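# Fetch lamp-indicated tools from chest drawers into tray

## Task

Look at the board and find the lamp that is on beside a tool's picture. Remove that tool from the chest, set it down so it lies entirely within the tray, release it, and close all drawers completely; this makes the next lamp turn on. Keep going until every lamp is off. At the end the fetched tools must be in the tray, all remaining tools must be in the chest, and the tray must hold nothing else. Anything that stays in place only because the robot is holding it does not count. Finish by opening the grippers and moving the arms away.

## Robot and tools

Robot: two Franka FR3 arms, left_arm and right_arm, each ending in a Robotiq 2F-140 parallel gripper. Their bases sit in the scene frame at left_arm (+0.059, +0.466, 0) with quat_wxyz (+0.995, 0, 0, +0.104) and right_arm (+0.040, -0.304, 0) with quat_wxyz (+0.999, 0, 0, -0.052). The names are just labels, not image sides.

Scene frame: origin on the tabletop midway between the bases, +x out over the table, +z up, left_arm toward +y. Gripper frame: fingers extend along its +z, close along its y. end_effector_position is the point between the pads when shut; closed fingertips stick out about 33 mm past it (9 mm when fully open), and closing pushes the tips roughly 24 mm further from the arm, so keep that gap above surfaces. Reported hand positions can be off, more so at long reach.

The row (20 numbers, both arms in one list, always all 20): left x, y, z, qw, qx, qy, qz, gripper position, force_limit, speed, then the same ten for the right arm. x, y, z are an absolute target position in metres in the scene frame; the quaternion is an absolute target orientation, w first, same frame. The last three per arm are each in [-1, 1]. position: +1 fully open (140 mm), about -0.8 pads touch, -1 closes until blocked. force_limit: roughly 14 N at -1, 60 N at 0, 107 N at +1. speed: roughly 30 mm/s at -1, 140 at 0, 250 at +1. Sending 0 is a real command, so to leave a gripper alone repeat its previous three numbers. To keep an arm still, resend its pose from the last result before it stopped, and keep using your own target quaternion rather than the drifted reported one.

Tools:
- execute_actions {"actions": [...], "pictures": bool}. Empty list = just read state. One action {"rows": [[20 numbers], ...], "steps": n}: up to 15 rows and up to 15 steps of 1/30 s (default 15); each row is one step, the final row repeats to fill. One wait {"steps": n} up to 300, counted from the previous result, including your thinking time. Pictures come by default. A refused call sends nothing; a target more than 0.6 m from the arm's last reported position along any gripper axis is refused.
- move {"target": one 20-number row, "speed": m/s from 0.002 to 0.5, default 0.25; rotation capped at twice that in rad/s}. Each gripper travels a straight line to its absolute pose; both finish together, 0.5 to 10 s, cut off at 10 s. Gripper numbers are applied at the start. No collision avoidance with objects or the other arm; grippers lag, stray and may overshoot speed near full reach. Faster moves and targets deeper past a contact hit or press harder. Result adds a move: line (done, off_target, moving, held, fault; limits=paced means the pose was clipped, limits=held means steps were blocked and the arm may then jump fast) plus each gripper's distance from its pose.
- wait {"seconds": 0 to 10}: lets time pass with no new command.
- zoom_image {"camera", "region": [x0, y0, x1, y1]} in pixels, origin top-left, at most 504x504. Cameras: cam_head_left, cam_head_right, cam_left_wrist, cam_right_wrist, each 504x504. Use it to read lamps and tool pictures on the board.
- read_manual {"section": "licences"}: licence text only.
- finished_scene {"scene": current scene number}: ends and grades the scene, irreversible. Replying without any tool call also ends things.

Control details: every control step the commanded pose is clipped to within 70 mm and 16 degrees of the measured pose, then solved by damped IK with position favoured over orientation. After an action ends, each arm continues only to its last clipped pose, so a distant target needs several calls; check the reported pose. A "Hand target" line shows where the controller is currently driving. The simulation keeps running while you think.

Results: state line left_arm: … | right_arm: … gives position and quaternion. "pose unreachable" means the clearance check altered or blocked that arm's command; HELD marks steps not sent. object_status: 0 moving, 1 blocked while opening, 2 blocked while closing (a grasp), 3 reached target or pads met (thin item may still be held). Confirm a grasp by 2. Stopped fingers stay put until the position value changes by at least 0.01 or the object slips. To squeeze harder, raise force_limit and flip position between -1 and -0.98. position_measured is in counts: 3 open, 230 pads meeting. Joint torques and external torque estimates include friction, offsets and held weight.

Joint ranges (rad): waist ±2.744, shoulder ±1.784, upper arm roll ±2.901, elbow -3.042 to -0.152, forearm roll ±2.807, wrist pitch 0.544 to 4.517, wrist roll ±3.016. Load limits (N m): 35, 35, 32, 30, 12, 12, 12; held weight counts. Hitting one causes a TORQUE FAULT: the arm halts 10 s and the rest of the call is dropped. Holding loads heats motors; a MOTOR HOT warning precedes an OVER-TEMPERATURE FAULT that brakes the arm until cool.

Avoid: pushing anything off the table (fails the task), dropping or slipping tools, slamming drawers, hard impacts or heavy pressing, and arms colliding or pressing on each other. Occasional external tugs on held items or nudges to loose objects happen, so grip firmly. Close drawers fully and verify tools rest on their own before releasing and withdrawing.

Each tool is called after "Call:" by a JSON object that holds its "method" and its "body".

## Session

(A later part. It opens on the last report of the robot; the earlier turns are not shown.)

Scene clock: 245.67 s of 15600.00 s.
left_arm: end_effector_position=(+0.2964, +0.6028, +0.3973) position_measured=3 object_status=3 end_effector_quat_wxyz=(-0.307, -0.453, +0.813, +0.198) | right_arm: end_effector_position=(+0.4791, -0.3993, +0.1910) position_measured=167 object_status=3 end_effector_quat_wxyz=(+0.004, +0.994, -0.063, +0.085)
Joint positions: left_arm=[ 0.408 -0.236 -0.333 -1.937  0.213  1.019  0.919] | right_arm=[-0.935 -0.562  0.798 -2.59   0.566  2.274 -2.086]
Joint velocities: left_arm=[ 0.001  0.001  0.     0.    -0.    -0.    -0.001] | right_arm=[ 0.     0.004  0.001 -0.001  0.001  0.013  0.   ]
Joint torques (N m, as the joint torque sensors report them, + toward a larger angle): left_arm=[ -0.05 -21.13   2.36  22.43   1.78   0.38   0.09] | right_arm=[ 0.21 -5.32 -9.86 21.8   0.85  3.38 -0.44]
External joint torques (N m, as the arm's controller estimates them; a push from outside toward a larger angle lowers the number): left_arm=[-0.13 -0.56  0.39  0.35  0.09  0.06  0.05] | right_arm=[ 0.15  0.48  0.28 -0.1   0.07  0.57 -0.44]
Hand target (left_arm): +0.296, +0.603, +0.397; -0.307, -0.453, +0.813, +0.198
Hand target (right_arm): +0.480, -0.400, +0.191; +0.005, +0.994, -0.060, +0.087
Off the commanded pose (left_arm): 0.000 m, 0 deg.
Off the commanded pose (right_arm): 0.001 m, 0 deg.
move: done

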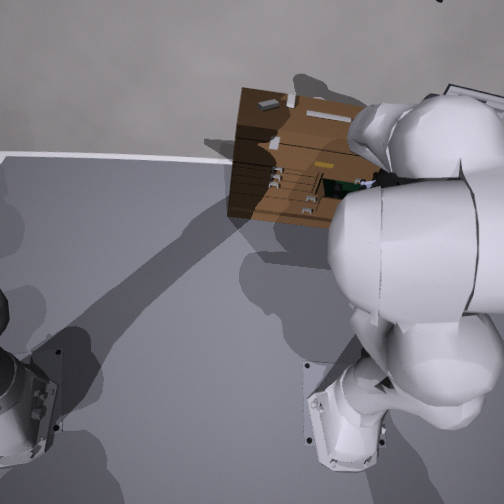

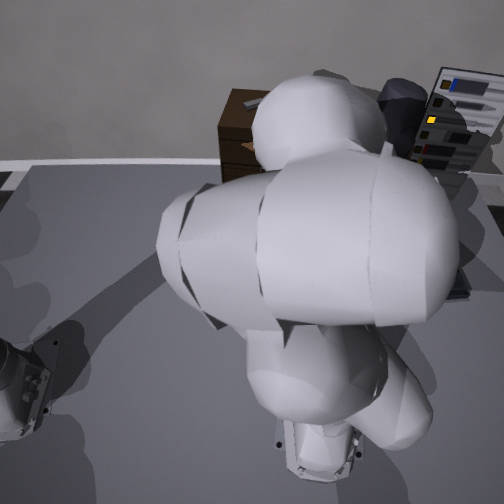

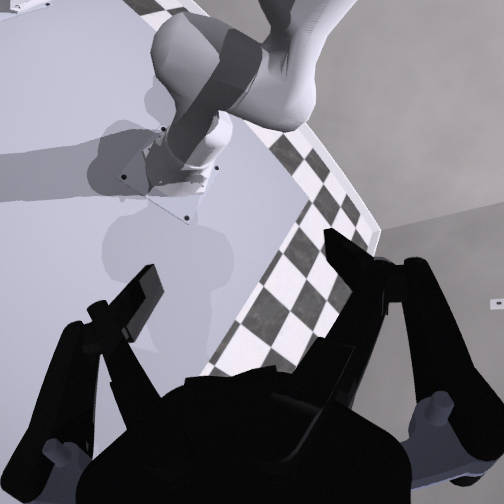

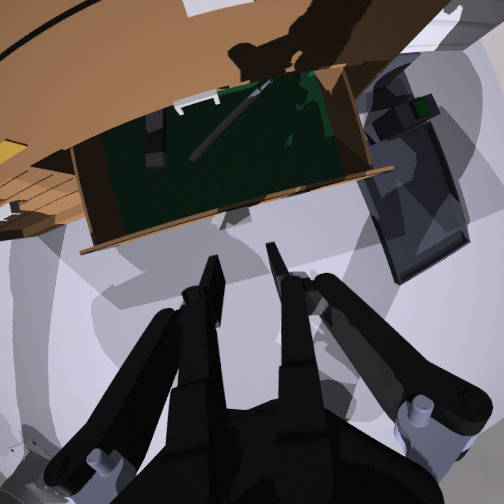

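Call:
{"method": "move", "body": {"target": [0.2964,0.6028,0.3973,-0.307,-0.453,0.813,0.198,1,0,0,0.506,-0.403,0.191,0.005,0.994,-0.061,0.087,-0.3,0,0], "speed": 0.06}}

Call:
{"method": "move", "body": {"target": [0.2964,0.6028,0.3973,-0.307,-0.453,0.813,0.198,1,0,0,0.506,-0.403,0.191,0.005,0.994,-0.061,0.087,-1,0,-0.5], "speed": 0.06}}

Call:
{"method": "move", "body": {"target": [0.2964,0.6028,0.3973,-0.307,-0.453,0.813,0.198,1,0,0,0.42,-0.392,0.191,0.005,0.994,-0.061,0.087,-1,0,-0.5], "speed": 0.08}}

Call:
{"method": "move", "body": {"target": [0.2964,0.6028,0.3973,-0.307,-0.453,0.813,0.198,1,0,0,0.42,-0.392,0.192,0.005,0.994,-0.061,0.087,-0.3,0,0], "speed": 0.05}}

Call:
{"method": "move", "body": {"target": [0.2964,0.6028,0.3973,-0.307,-0.453,0.813,0.198,1,0,0,0.415,-0.392,0.26,0.005,0.994,-0.061,0.087,-0.3,0,0], "speed": 0.15}}

Call:
{"method": "wait", "body": {"seconds": 1}}

Scene clock: 265.30 s of 15600.00 s.
left_arm: end_effector_position=(+0.2964, +0.6028, +0.3973) position_measured=3 object_status=3 end_effector_quat_wxyz=(-0.307, -0.453, +0.813, +0.198) | right_arm: end_effector_position=(+0.5045, -0.4025, +0.1903) position_measured=167 object_status=3 end_effector_quat_wxyz=(+0.004, +0.995, -0.057, +0.085)
Joint positions: left_arm=[ 0.408 -0.236 -0.333 -1.937  0.213  1.019  0.919] | right_arm=[-1.009 -0.486  0.872 -2.519  0.539  2.297 -2.071]
Joint velocities: left_arm=[0.    0.001 0.002 0.    0.001 0.    0.   ] | right_arm=[-0.023  0.001  0.022  0.004 -0.     0.001  0.006]
Joint torques (N m, as the joint torque sensors report them, + toward a larger angle): left_arm=[ -0.36 -21.17   3.36  22.9    1.79   0.35   0.08] | right_arm=[-0.68 -6.73 -8.92 23.46  0.3   3.38  0.25]
External joint torques (N m, as the arm's controller estimates them; a push from outside toward a larger angle lowers the number): left_arm=[-0.4  -0.59  1.44  0.83  0.1   0.04  0.04] | right_arm=[-0.64 -0.36  1.14  1.45 -0.47  0.56  0.24]
Hand target (left_arm): +0.296, +0.603, +0.397; -0.307, -0.453, +0.813, +0.198
Hand target (right_arm): +0.506, -0.404, +0.191; +0.005, +0.994, -0.061, +0.087
Off the commanded pose (left_arm): 0.000 m, 0 deg.
Off the commanded pose (right_arm): 0.002 m, 1 deg.
After step 90, 15.83 s passed at rest.
move: done

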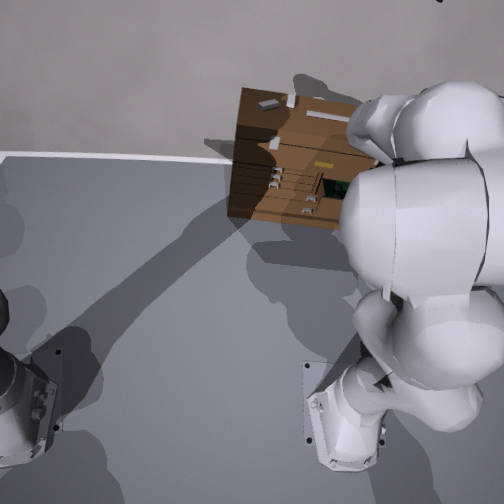

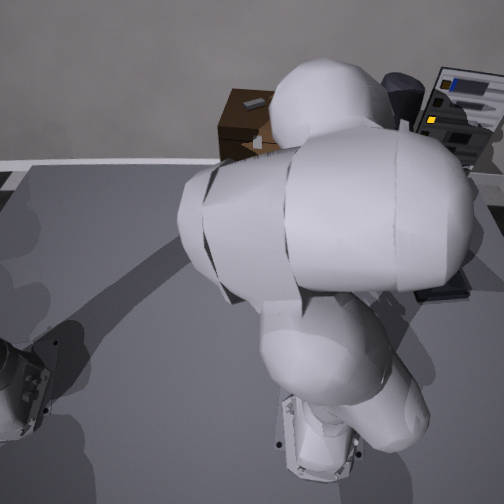

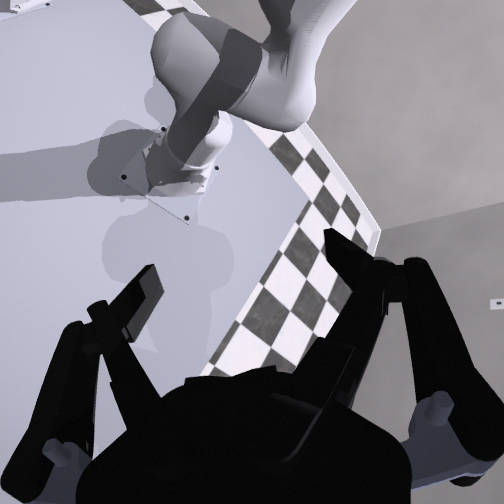

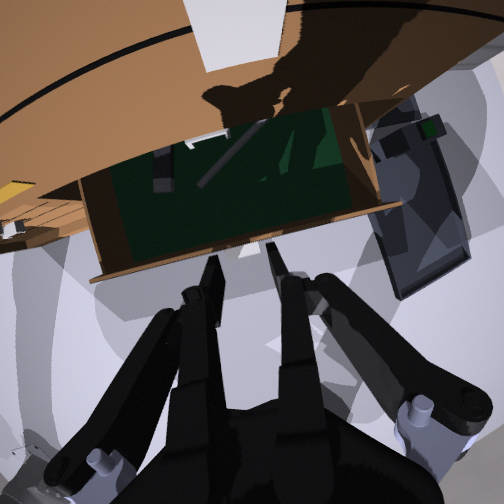

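Scene clock: 266.00 s of 15600.00 s.
left_arm: end_effector_position=(+0.2964, +0.6028, +0.3973) position_measured=3 object_status=3 end_effector_quat_wxyz=(-0.307, -0.453, +0.813, +0.198) | right_arm: end_effector_position=(+0.5047, -0.4036, +0.1906) position_measured=194 object_status=2 end_effector_quat_wxyz=(+0.005, +0.995, -0.058, +0.086)
Joint positions: left_arm=[ 0.408 -0.236 -0.333 -1.937  0.213  1.019  0.919] | right_arm=[-1.013 -0.486  0.874 -2.519  0.539  2.298 -2.07 ]
Joint velocities: left_arm=[-0.001 -0.    -0.001 -0.001 -0.     0.    -0.001] | right_arm=[-0.002 -0.     0.002  0.002  0.001  0.001  0.001]
Joint torques (N m, as the joint torque sensors report them, + toward a larger angle): left_arm=[ -0.17 -21.48   3.01  23.02   1.8    0.34   0.04] | right_arm=[-0.57 -7.47 -7.58 22.74  1.01  3.08  0.29]
External joint torques (N m, as the arm's controller estimates them; a push from outside toward a larger angle lowers the number): left_arm=[-0.12 -0.94  1.2   0.96  0.13  0.01  0.  ] | right_arm=[-0.56 -1.11  2.42  0.67  0.24  0.25  0.29]
Hand target (left_arm): +0.296, +0.603, +0.397; -0.307, -0.453, +0.813, +0.198
Hand target (right_arm): +0.506, -0.403, +0.191; +0.005, +0.994, -0.061, +0.087
Off the commanded pose (left_arm): 0.000 m, 0 deg.
Off the commanded pose (right_arm): 0.001 m, 0 deg.
move: done

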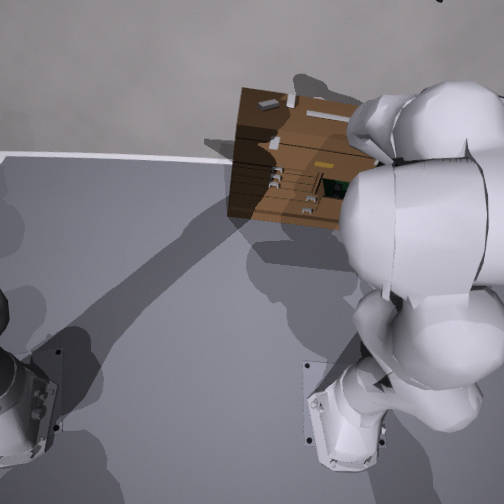

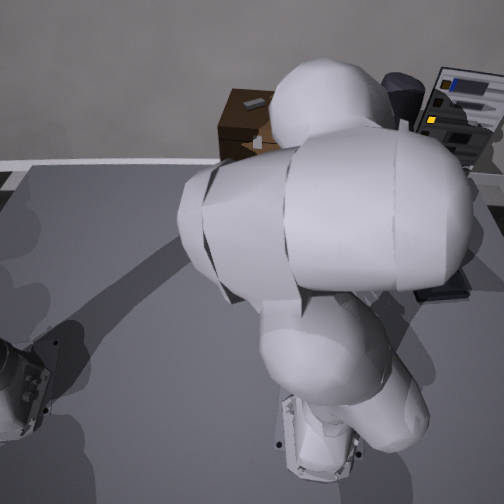

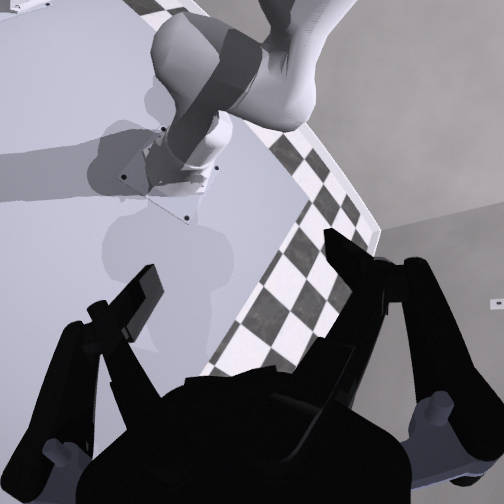

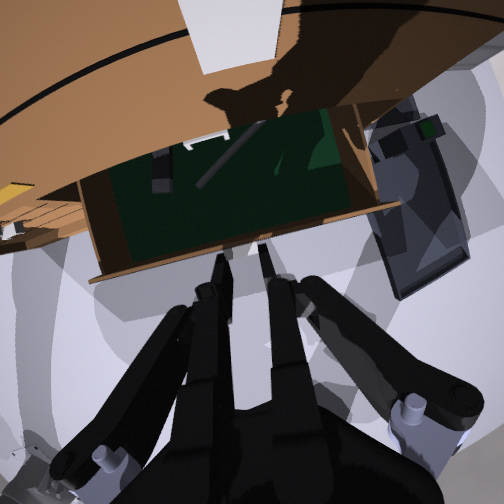

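Scene clock: 267.47 s of 15600.00 s.
left_arm: end_effector_position=(+0.2964, +0.6028, +0.3973) position_measured=3 object_status=3 end_effector_quat_wxyz=(-0.307, -0.453, +0.813, +0.198) | right_arm: end_effector_position=(+0.4213, -0.3925, +0.1905) position_measured=194 object_status=2 end_effector_quat_wxyz=(+0.006, +0.994, -0.065, +0.089)
Joint positions: left_arm=[ 0.408 -0.236 -0.333 -1.937  0.213  1.019  0.919] | right_arm=[-0.801 -0.756  0.667 -2.754  0.61   2.214 -2.138]
Joint velocities: left_arm=[ 0.    -0.001  0.    -0.001 -0.001  0.    -0.   ] | right_arm=[ 0.007 -0.    -0.012 -0.004 -0.001 -0.    -0.006]
Joint torques (N m, as the joint torque sensors report them, + toward a larger angle): left_arm=[ -0.12 -21.11   2.8   22.91   1.79   0.38   0.04] | right_arm=[  1.86  -5.31 -10.55  22.91   0.64   1.37  -0.28]
External joint torques (N m, as the arm's controller estimates them; a push from outside toward a larger angle lowers the number): left_arm=[-0.13 -0.45  0.91  0.82  0.11  0.07  0.  ] | right_arm=[ 1.85 -2.4  -0.45  0.99 -0.2  -1.46 -0.29]
Hand target (left_arm): +0.296, +0.603, +0.397; -0.307, -0.453, +0.813, +0.198
Hand target (right_arm): +0.420, -0.389, +0.191; +0.004, +0.994, -0.061, +0.087
Off the commanded pose (left_arm): 0.000 m, 0 deg.
Off the commanded pose (right_arm): 0.002 m, 0 deg.
move: done

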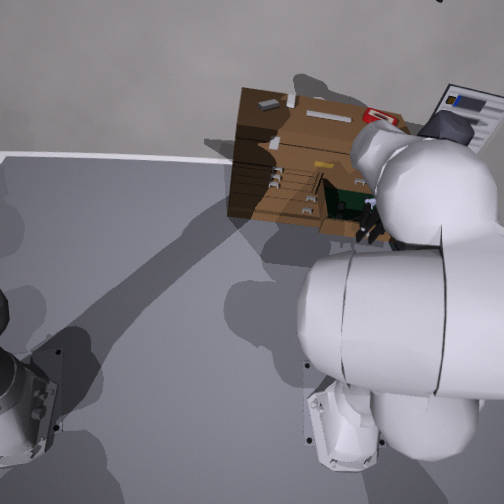

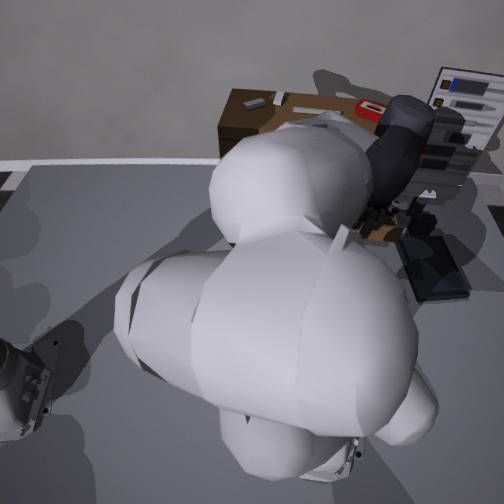

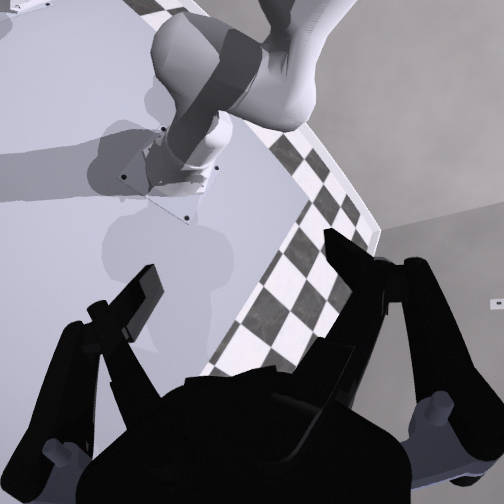

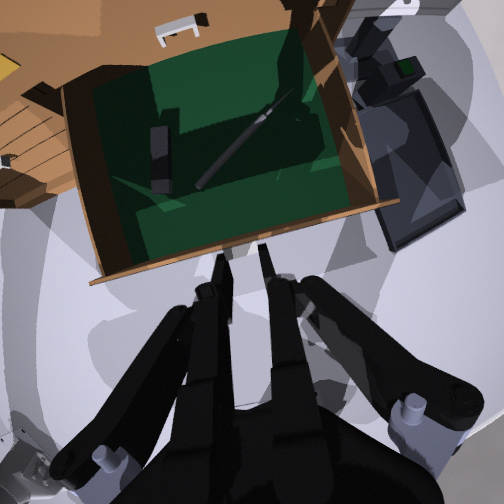

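Scene clock: 268.17 s of 15600.00 s.
left_arm: end_effector_position=(+0.2964, +0.6028, +0.3973) position_measured=3 object_status=3 end_effector_quat_wxyz=(-0.307, -0.453, +0.813, +0.198) | right_arm: end_effector_position=(+0.4207, -0.3926, +0.1914) position_measured=167 object_status=3 end_effector_quat_wxyz=(+0.004, +0.994, -0.065, +0.088)
Joint positions: left_arm=[ 0.408 -0.236 -0.333 -1.937  0.213  1.019  0.919] | right_arm=[-0.801 -0.757  0.663 -2.753  0.608  2.208 -2.138]
Joint velocities: left_arm=[ 0.001  0.001 -0.001  0.     0.    -0.     0.   ] | right_arm=[ 0.001 -0.    -0.001 -0.001 -0.001 -0.004 -0.001]
Joint torques (N m, as the joint torque sensors report them, + toward a larger angle): left_arm=[ -0.27 -21.39   2.55  23.21   1.79   0.36   0.06] | right_arm=[  0.69  -4.52 -10.64  22.82  -0.14   2.15  -0.42]
External joint torques (N m, as the arm's controller estimates them; a push from outside toward a larger angle lowers the number): left_arm=[-0.33 -1.08  0.63  1.28  0.11  0.04  0.02] | right_arm=[ 0.69 -1.63 -0.49  0.96 -0.97 -0.66 -0.43]
Hand target (left_arm): +0.296, +0.603, +0.397; -0.307, -0.453, +0.813, +0.198
Hand target (right_arm): +0.420, -0.392, +0.192; +0.005, +0.994, -0.061, +0.087
Off the commanded pose (left_arm): 0.000 m, 0 deg.
Off the commanded pose (right_arm): 0.001 m, 1 deg.
move: done

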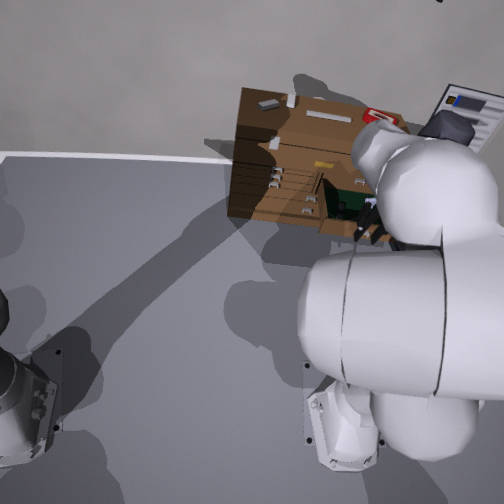

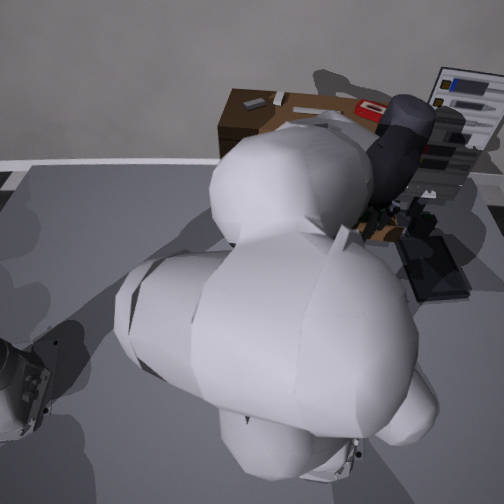

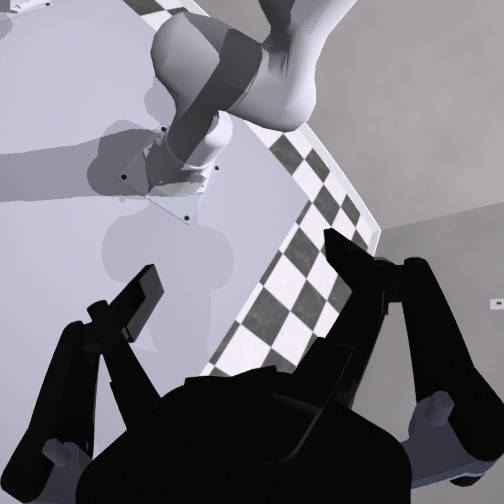

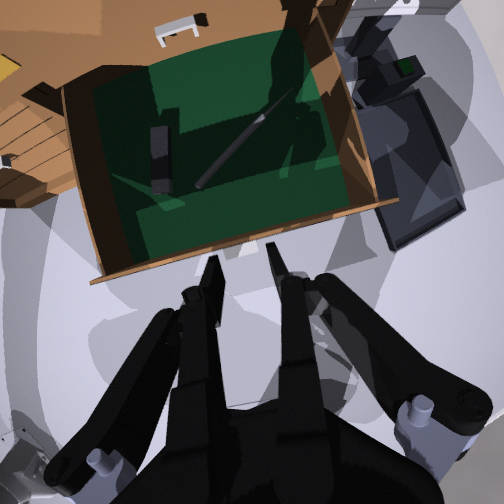

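Scene clock: 269.27 s of 15600.00 s.
left_arm: end_effector_position=(+0.2964, +0.6028, +0.3973) position_measured=3 object_status=3 end_effector_quat_wxyz=(-0.307, -0.453, +0.813, +0.198) | right_arm: end_effector_position=(+0.4160, -0.3926, +0.2598) position_measured=167 object_status=3 end_effector_quat_wxyz=(+0.006, +0.994, -0.058, +0.089)
Joint positions: left_arm=[ 0.408 -0.236 -0.333 -1.937  0.213  1.019  0.919] | right_arm=[-0.805 -0.844  0.565 -2.64   0.527  2.008 -2.126]
Joint velocities: left_arm=[-0.    -0.    -0.     0.001  0.     0.001  0.   ] | right_arm=[-0.007 -0.004  0.001  0.001  0.    -0.014  0.002]
Joint torques (N m, as the joint torque sensors report them, + toward a larger angle): left_arm=[ -0.29 -20.8    2.94  22.96   1.78   0.38   0.03] | right_arm=[ -1.2   -3.78 -10.12  23.79   0.15   2.06   0.2 ]
External joint torques (N m, as the arm's controller estimates them; a push from outside toward a larger angle lowers the number): left_arm=[-0.33 -0.17  1.01  0.84  0.09  0.06 -0.01] | right_arm=[-1.25 -2.4   0.39  1.02 -0.82 -0.76  0.2 ]
Hand target (left_arm): +0.296, +0.603, +0.397; -0.307, -0.453, +0.813, +0.198
Hand target (right_arm): +0.414, -0.393, +0.260; +0.005, +0.994, -0.062, +0.087
Off the commanded pose (left_arm): 0.000 m, 0 deg.
Off the commanded pose (right_arm): 0.001 m, 0 deg.
move: done

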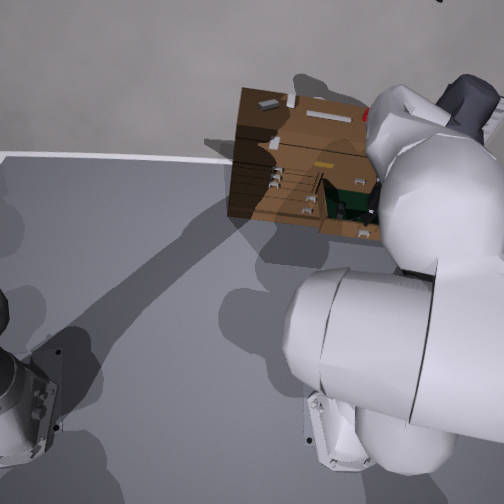

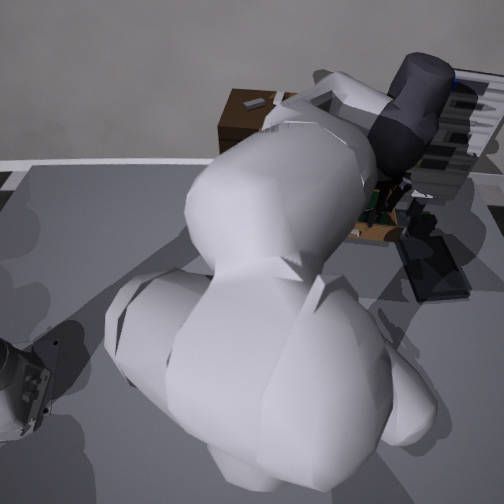

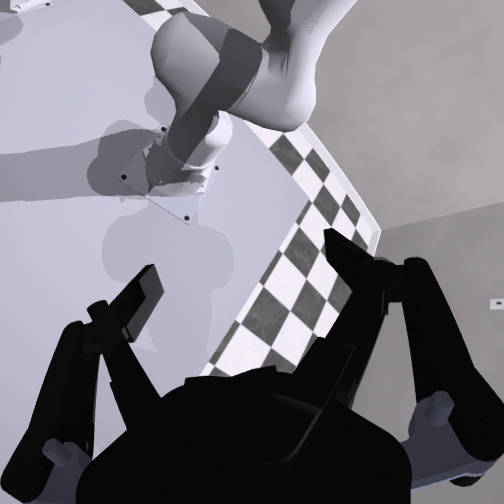

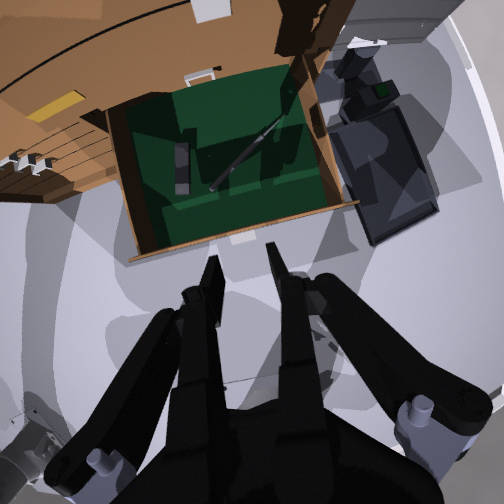

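Scene clock: 270.27 s of 15600.00 s.
left_arm: end_effector_position=(+0.2964, +0.6028, +0.3973) position_measured=3 object_status=3 end_effector_quat_wxyz=(-0.307, -0.453, +0.813, +0.198) | right_arm: end_effector_position=(+0.4155, -0.3923, +0.2596) position_measured=167 object_status=3 end_effector_quat_wxyz=(+0.005, +0.994, -0.059, +0.088)
Joint positions: left_arm=[ 0.408 -0.236 -0.333 -1.937  0.213  1.019  0.919] | right_arm=[-0.805 -0.844  0.565 -2.639  0.527  2.005 -2.126]
Joint velocities: left_arm=[-0.001  0.001 -0.    -0.     0.001 -0.     0.001] | right_arm=[ 0.001  0.001  0.     0.    -0.001 -0.    -0.001]
Joint torques (N m, as the joint torque sensors report them, + toward a larger angle): left_arm=[  0.36 -21.27   2.67  22.81   1.81   0.37   0.04] | right_arm=[-1.33 -2.92 -9.87 23.72  0.18  2.14  0.24]
External joint torques (N m, as the arm's controller estimates them; a push from outside toward a larger angle lowers the number): left_arm=[ 0.38 -0.76  0.81  0.79  0.13  0.05  0.  ] | right_arm=[-1.32 -1.52  0.67  0.96 -0.78 -0.67  0.24]
Hand target (left_arm): +0.296, +0.603, +0.397; -0.307, -0.453, +0.813, +0.198
Hand target (right_arm): +0.414, -0.393, +0.260; +0.005, +0.994, -0.062, +0.087
Off the commanded pose (left_arm): 0.000 m, 0 deg.
Off the commanded pose (right_arm): 0.001 m, 0 deg.
Steps of this call (steps 1 to 30: nothing new was sent). Readings (end_effector_position | what the end effector reports):
1: left_arm (+0.2964, +0.6028, +0.3973) | right_arm (+0.4159, -0.3925, +0.2597) | left_arm position_measured=3 object_status=3 | right_arm position_measured=167 object_status=3
2: left_arm (+0.2964, +0.6028, +0.3973) | right_arm (+0.4158, -0.3925, +0.2597) | left_arm position_measured=3 object_status=3 | right_arm position_measured=167 object_status=3
4: left_arm (+0.2964, +0.6028, +0.3973) | right_arm (+0.4157, -0.3924, +0.2597) | left_arm position_measured=3 object_status=3 | right_arm position_measured=167 object_status=3
8: left_arm (+0.2964, +0.6028, +0.3973) | right_arm (+0.4155, -0.3923, +0.2596) | left_arm position_measured=3 object_status=3 | right_arm position_measured=167 object_status=3
30: the state above

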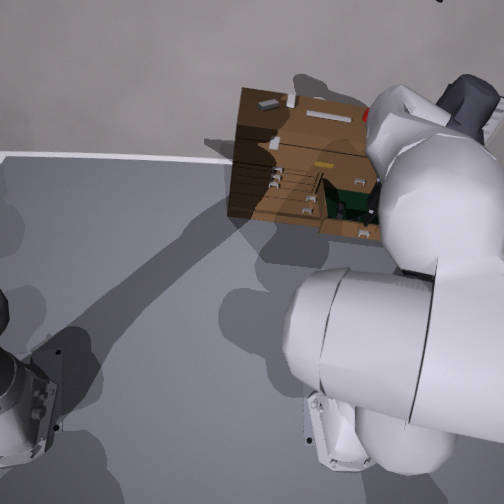

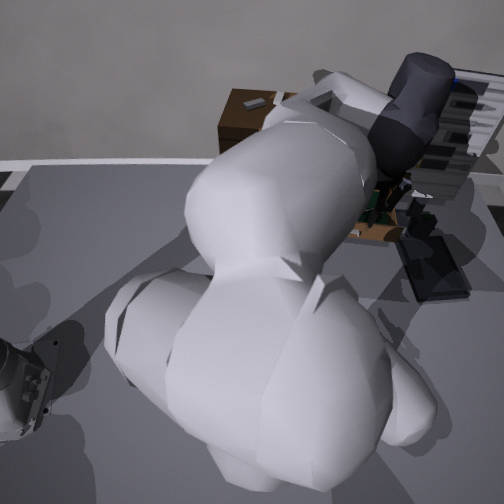

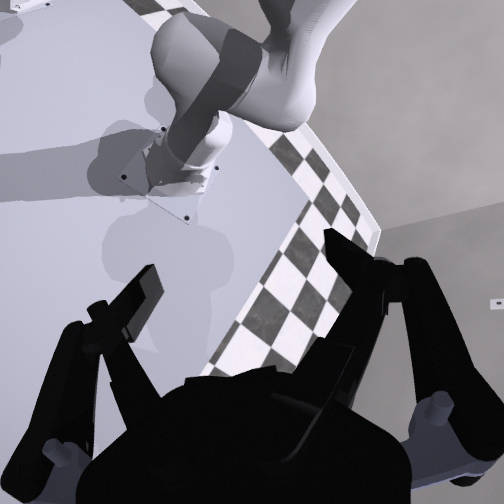

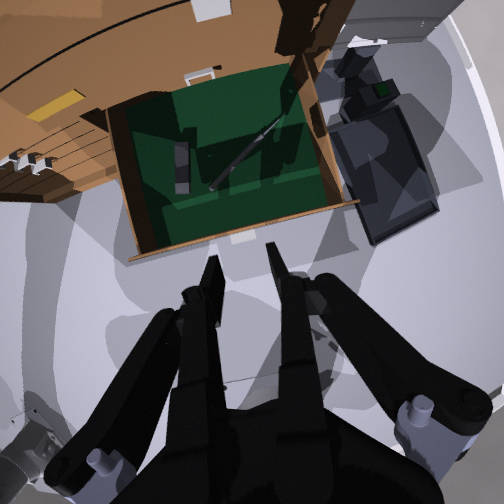

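Call:
{"method": "move", "body": {"target": [0.2964,0.6028,0.3973,-0.307,-0.453,0.813,0.198,1,0,0,0.43,-0.395,0.27,0,0.843,-0.537,0,-0.45,0,0], "speed": 0.2}}

Call:
{"method": "move", "body": {"target": [0.2964,0.6028,0.3973,-0.307,-0.453,0.813,0.198,1,0,0,0.505,-0.405,0.25,0,0.843,-0.537,0,-0.45,0,0], "speed": 0.1}}

Scene clock: 294.07 s of 15600.00 s.
left_arm: end_effector_position=(+0.2964, +0.6028, +0.3973) position_measured=3 object_status=3 end_effector_quat_wxyz=(-0.307, -0.453, +0.813, +0.198) | right_arm: end_effector_position=(+0.4291, -0.3963, +0.2726) position_measured=186 object_status=3 end_effector_quat_wxyz=(-0.001, +0.847, -0.532, +0.001)
Joint positions: left_arm=[ 0.408 -0.236 -0.333 -1.937  0.213  1.019  0.919] | right_arm=[-1.365 -0.969  0.928 -2.371  0.724  1.635 -1.326]
Joint velocities: left_arm=[-0.001 -0.001 -0.001 -0.    -0.001  0.001 -0.001] | right_arm=[ 0.001 -0.    -0.001  0.001  0.    -0.007  0.026]
Joint torques (N m, as the joint torque sensors report them, + toward a larger angle): left_arm=[ -0.52 -20.97   3.38  22.8    1.78   0.37   0.03] | right_arm=[ -1.5    6.57 -18.44  18.98   1.58   1.88   0.17]
External joint torques (N m, as the arm's controller estimates them; a push from outside toward a larger angle lowers the number): left_arm=[-0.48 -0.23  1.55  0.65  0.1   0.05 -0.01] | right_arm=[-1.59 -1.96  0.94  0.75  0.71 -0.66  0.17]
Hand target (left_arm): +0.296, +0.603, +0.397; -0.307, -0.453, +0.813, +0.198
Hand target (right_arm): +0.429, -0.395, +0.272; -0.002, +0.843, -0.539, +0.000
Off the commanded pose (left_arm): 0.000 m, 0 deg.
Off the commanded pose (right_arm): 0.003 m, 1 deg.
After step 90, 17.47 s passed at rest.
move: done

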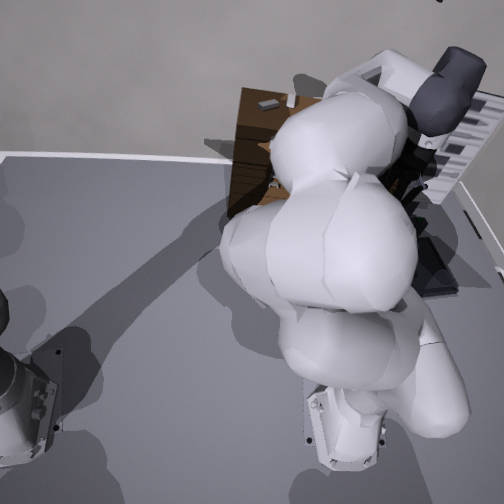

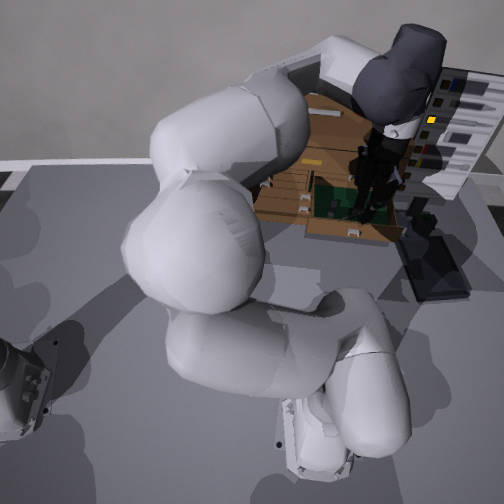

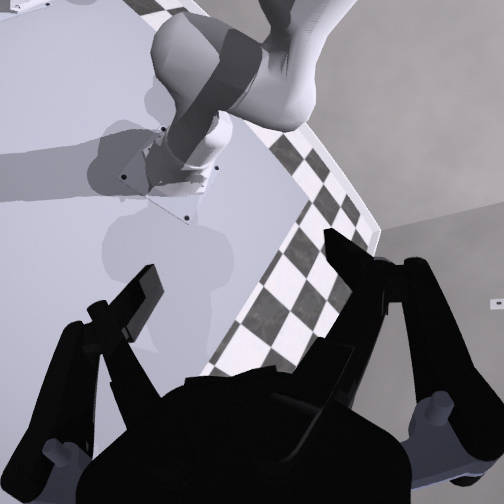

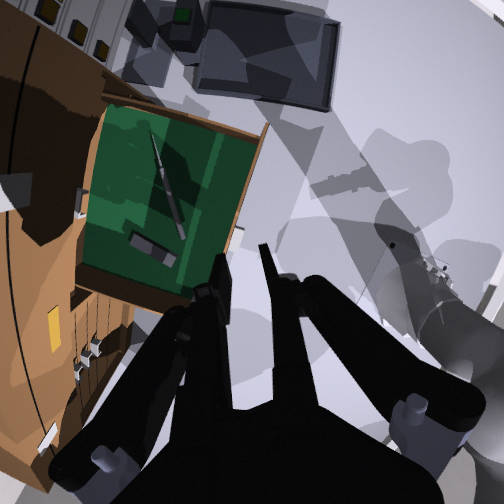

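Scene clock: 295.30 s of 15600.00 s.
left_arm: end_effector_position=(+0.2964, +0.6028, +0.3973) position_measured=3 object_status=3 end_effector_quat_wxyz=(-0.307, -0.453, +0.813, +0.198) | right_arm: end_effector_position=(+0.5026, -0.4067, +0.2502) position_measured=186 object_status=3 end_effector_quat_wxyz=(+0.002, +0.846, -0.532, -0.002)
Joint positions: left_arm=[ 0.408 -0.236 -0.333 -1.937  0.213  1.019  0.919] | right_arm=[-1.58  -0.867  1.165 -2.193  0.781  1.7   -1.28 ]
Joint velocities: left_arm=[-0.     0.001  0.001 -0.001 -0.001 -0.     0.001] | right_arm=[-0.01  -0.007  0.004  0.003  0.011  0.001  0.012]
Joint torques (N m, as the joint torque sensors report them, + toward a larger angle): left_arm=[  0.09 -21.22   2.94  22.82   1.76   0.38   0.09] | right_arm=[ -1.93  10.16 -21.57  18.84   1.48   2.94   0.24]
External joint torques (N m, as the arm's controller estimates them; a push from outside toward a larger angle lowers the number): left_arm=[ 0.   -0.71  0.97  0.81  0.07  0.06  0.05] | right_arm=[-2.   -2.13  0.07  1.44  0.64  0.44  0.24]
Hand target (left_arm): +0.296, +0.603, +0.397; -0.307, -0.453, +0.813, +0.198
Hand target (right_arm): +0.505, -0.407, +0.251; +0.001, +0.843, -0.537, +0.000
Off the commanded pose (left_arm): 0.000 m, 0 deg.
Off the commanded pose (right_arm): 0.003 m, 1 deg.
move: done

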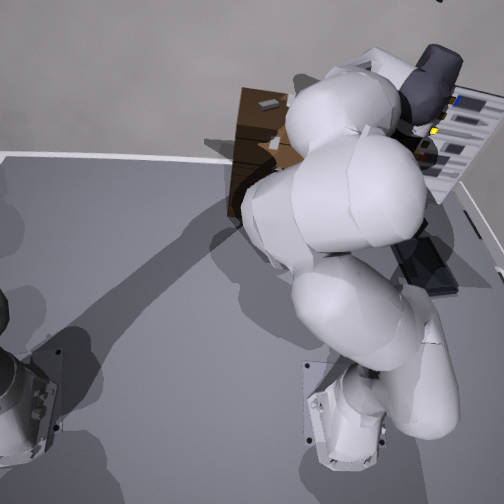

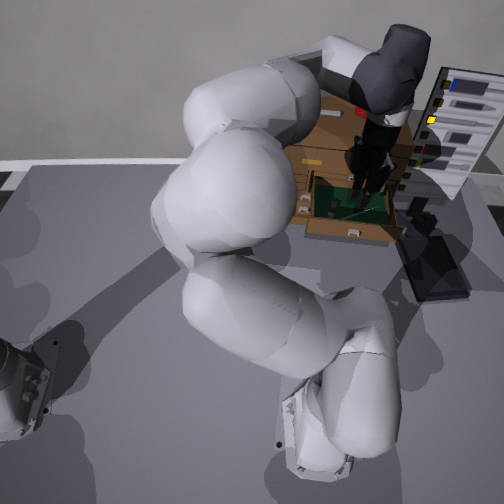

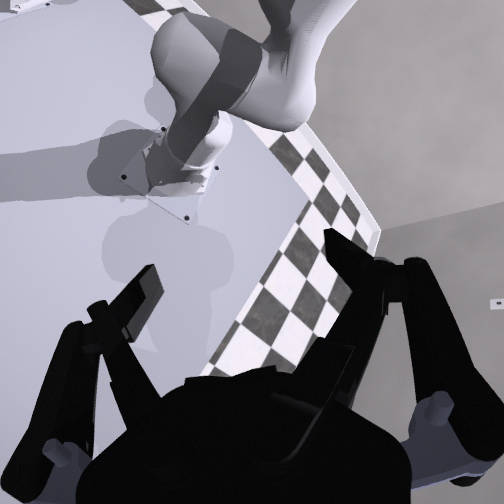

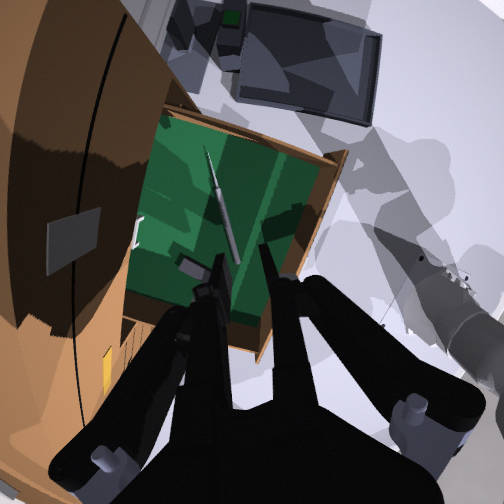

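Call:
{"method": "move", "body": {"target": [0.2964,0.6028,0.3973,-0.307,-0.453,0.813,0.198,1,0,0,0.512,-0.412,0.20,0,0.843,-0.537,0,-0.45,0,0], "speed": 0.08}}

Scene clock: 303.73 s of 15600.00 s.
left_arm: end_effector_position=(+0.2964, +0.6028, +0.3973) position_measured=3 object_status=3 end_effector_quat_wxyz=(-0.307, -0.453, +0.813, +0.198) | right_arm: end_effector_position=(+0.5109, -0.4109, +0.2005) position_measured=186 object_status=3 end_effector_quat_wxyz=(+0.001, +0.842, -0.539, -0.002)
Joint positions: left_arm=[ 0.408 -0.236 -0.333 -1.937  0.213  1.019  0.919] | right_arm=[-1.629 -0.867  1.279 -2.245  0.845  1.802 -1.286]
Joint velocities: left_arm=[ 0.001  0.    -0.001 -0.    -0.001  0.     0.001] | right_arm=[-0.001  0.005  0.     0.001 -0.001  0.014 -0.003]
Joint torques (N m, as the joint torque sensors report them, + toward a larger angle): left_arm=[ -0.04 -21.47   2.62  23.04   1.74   0.35   0.09] | right_arm=[ -1.32  12.11 -21.24  16.53   1.45   3.13  -0.51]
External joint torques (N m, as the arm's controller estimates them; a push from outside toward a larger angle lowers the number): left_arm=[-0.16 -0.9   0.61  0.98  0.05  0.03  0.04] | right_arm=[-1.33 -1.41  1.01 -0.25  0.62  0.61 -0.51]
Hand target (left_arm): +0.296, +0.603, +0.397; -0.307, -0.453, +0.813, +0.198
Hand target (right_arm): +0.512, -0.412, +0.200; -0.000, +0.844, -0.537, +0.000
Off the commanded pose (left_arm): 0.000 m, 0 deg.
Off the commanded pose (right_arm): 0.002 m, 0 deg.
After step 90, 4.30 s passed at rest.
move: done

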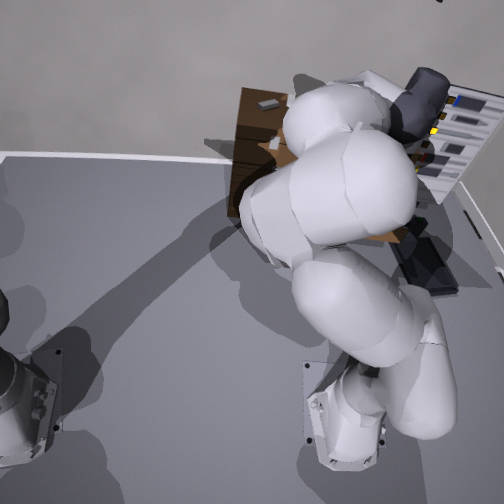

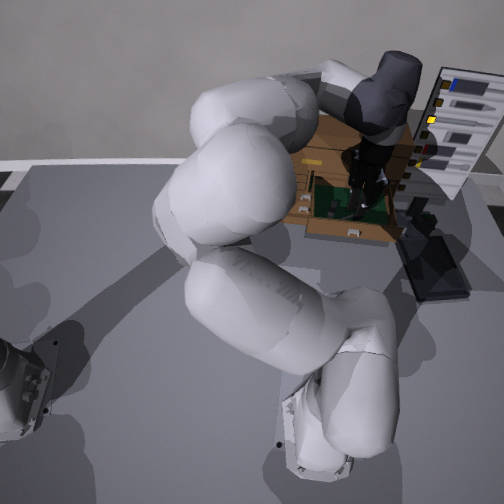

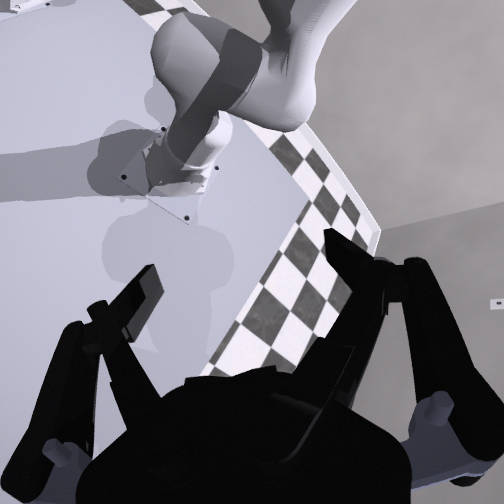

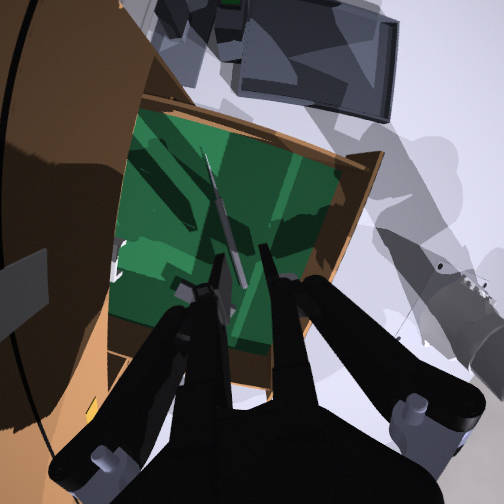

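Call:
{"method": "move", "body": {"target": [0.2964,0.6028,0.3973,-0.307,-0.453,0.813,0.198,1,0,0,0.519,-0.412,0.19,0,0.862,-0.508,0,-0.5,0,0], "speed": 0.05}}

Call:
{"method": "move", "body": {"target": [0.2964,0.6028,0.3973,-0.307,-0.453,0.813,0.198,1,0,0,0.519,-0.412,0.176,0,0.862,-0.508,0,-0.5,0,0], "speed": 0.02}}

Scene clock: 315.13 s of 15600.00 s.
left_arm: end_effector_position=(+0.2964, +0.6028, +0.3973) position_measured=3 object_status=3 end_effector_quat_wxyz=(-0.307, -0.453, +0.813, +0.198) | right_arm: end_effector_position=(+0.5177, -0.4105, +0.1896) position_measured=192 object_status=3 end_effector_quat_wxyz=(-0.001, +0.857, -0.515, -0.002)
Joint positions: left_arm=[ 0.408 -0.236 -0.333 -1.937  0.213  1.019  0.919] | right_arm=[-1.645 -0.838  1.318 -2.242  0.845  1.839 -1.333]
Joint velocities: left_arm=[ 0.     0.     0.    -0.002  0.001  0.     0.001] | right_arm=[ 0.001  0.006 -0.    -0.     0.001  0.014 -0.025]
Joint torques (N m, as the joint torque sensors report them, + toward a larger angle): left_arm=[  0.34 -21.67   2.64  22.71   1.72   0.31   0.09] | right_arm=[ -0.9   13.29 -20.9   17.89   0.25   3.13  -0.52]
External joint torques (N m, as the arm's controller estimates them; a push from outside toward a larger angle lowers the number): left_arm=[ 0.33 -1.1   0.75  0.66  0.04  0.    0.05] | right_arm=[-0.84 -0.44  1.15  0.98 -0.57  0.62 -0.52]
Hand target (left_arm): +0.296, +0.603, +0.397; -0.307, -0.453, +0.813, +0.198
Hand target (right_arm): +0.519, -0.412, +0.190; +0.000, +0.862, -0.508, +0.000
Off the commanded pose (left_arm): 0.000 m, 0 deg.
Off the commanded pose (right_arm): 0.002 m, 1 deg.
After step 90, 7.37 s passed at rest.
move: done

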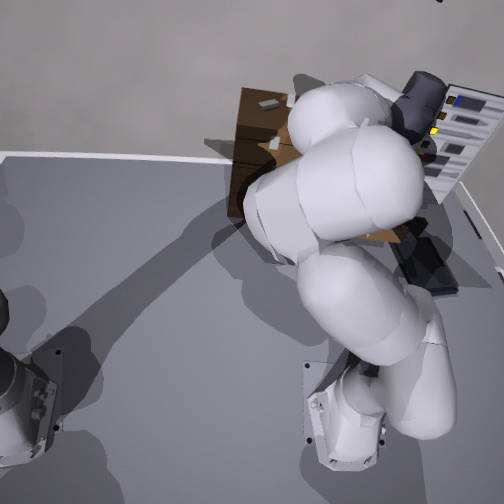

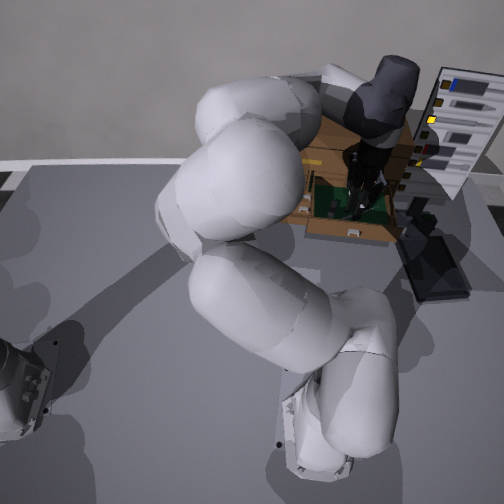

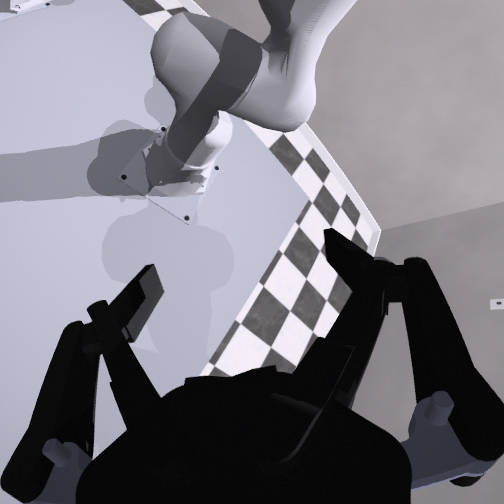

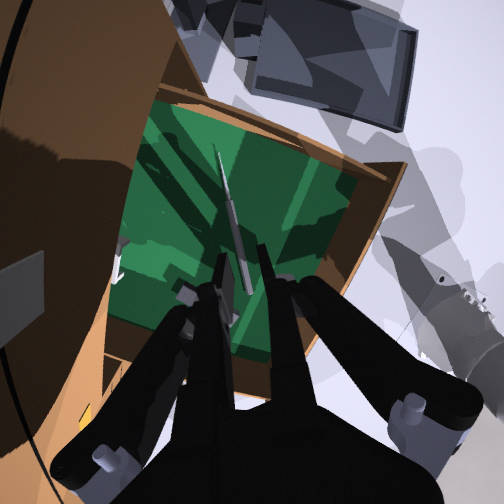

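Scene clock: 316.03 s of 15600.00 s.
left_arm: end_effector_position=(+0.2964, +0.6028, +0.3973) position_measured=3 object_status=3 end_effector_quat_wxyz=(-0.307, -0.453, +0.813, +0.198) | right_arm: end_effector_position=(+0.5182, -0.4110, +0.1775) position_measured=192 object_status=3 end_effector_quat_wxyz=(+0.001, +0.860, -0.511, -0.002)
Joint positions: left_arm=[ 0.408 -0.236 -0.333 -1.937  0.213  1.019  0.919] | right_arm=[-1.652 -0.835  1.346 -2.255  0.855  1.869 -1.343]
Joint velocities: left_arm=[-0.001  0.001  0.001 -0.001  0.001 -0.    -0.002] | right_arm=[ 0.001  0.008  0.002 -0.001 -0.     0.019 -0.01 ]
Joint torques (N m, as the joint torque sensors report them, + toward a larger angle): left_arm=[  0.07 -21.23   3.    22.81   1.84   0.32   0.07] | right_arm=[ -1.64  13.53 -19.14  15.12   1.64   3.27  -0.58]
External joint torques (N m, as the arm's controller estimates them; a push from outside toward a larger angle lowers the number): left_arm=[-0.01 -0.73  1.04  0.78  0.15  0.    0.03] | right_arm=[-1.68 -0.44  2.79 -1.69  0.82  0.76 -0.58]
Hand target (left_arm): +0.296, +0.603, +0.397; -0.307, -0.453, +0.813, +0.198
Hand target (right_arm): +0.519, -0.412, +0.176; +0.000, +0.862, -0.508, -0.000
Off the commanded pose (left_arm): 0.000 m, 0 deg.
Off the commanded pose (right_arm): 0.002 m, 0 deg.
move: done

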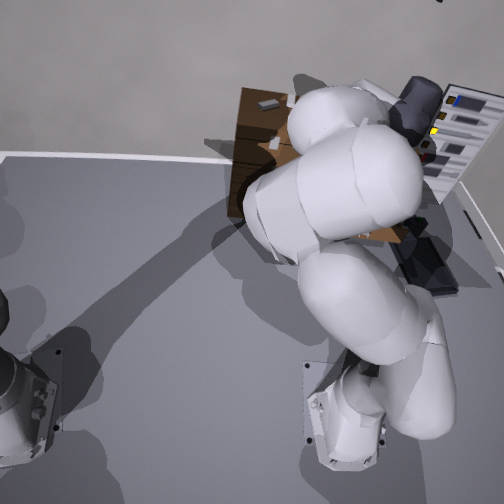

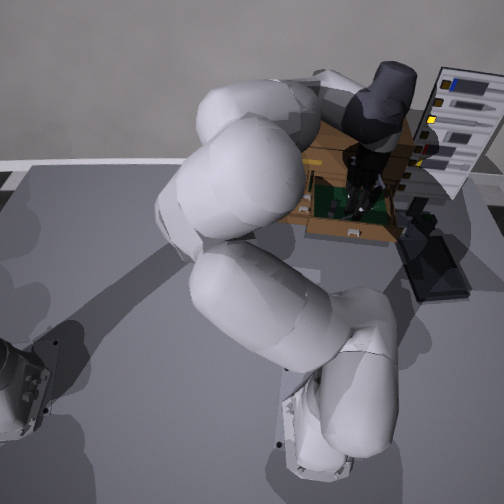

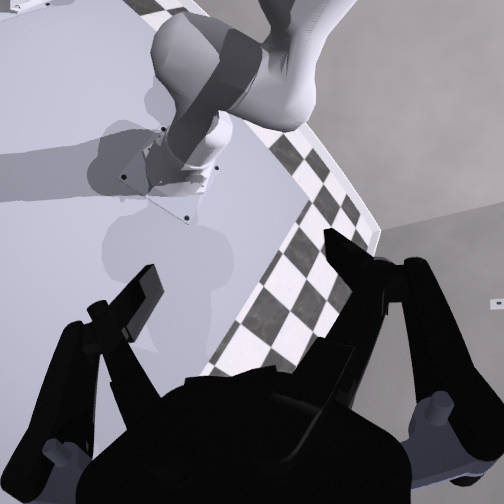

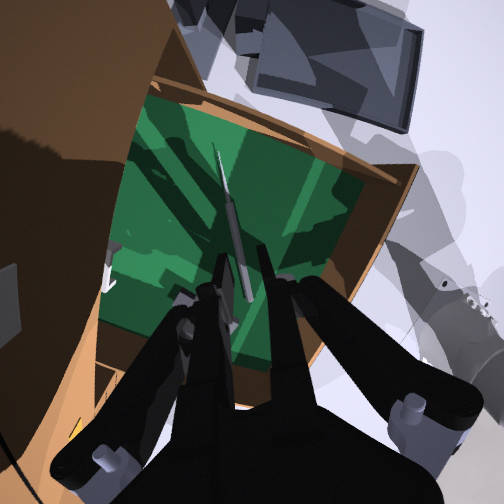

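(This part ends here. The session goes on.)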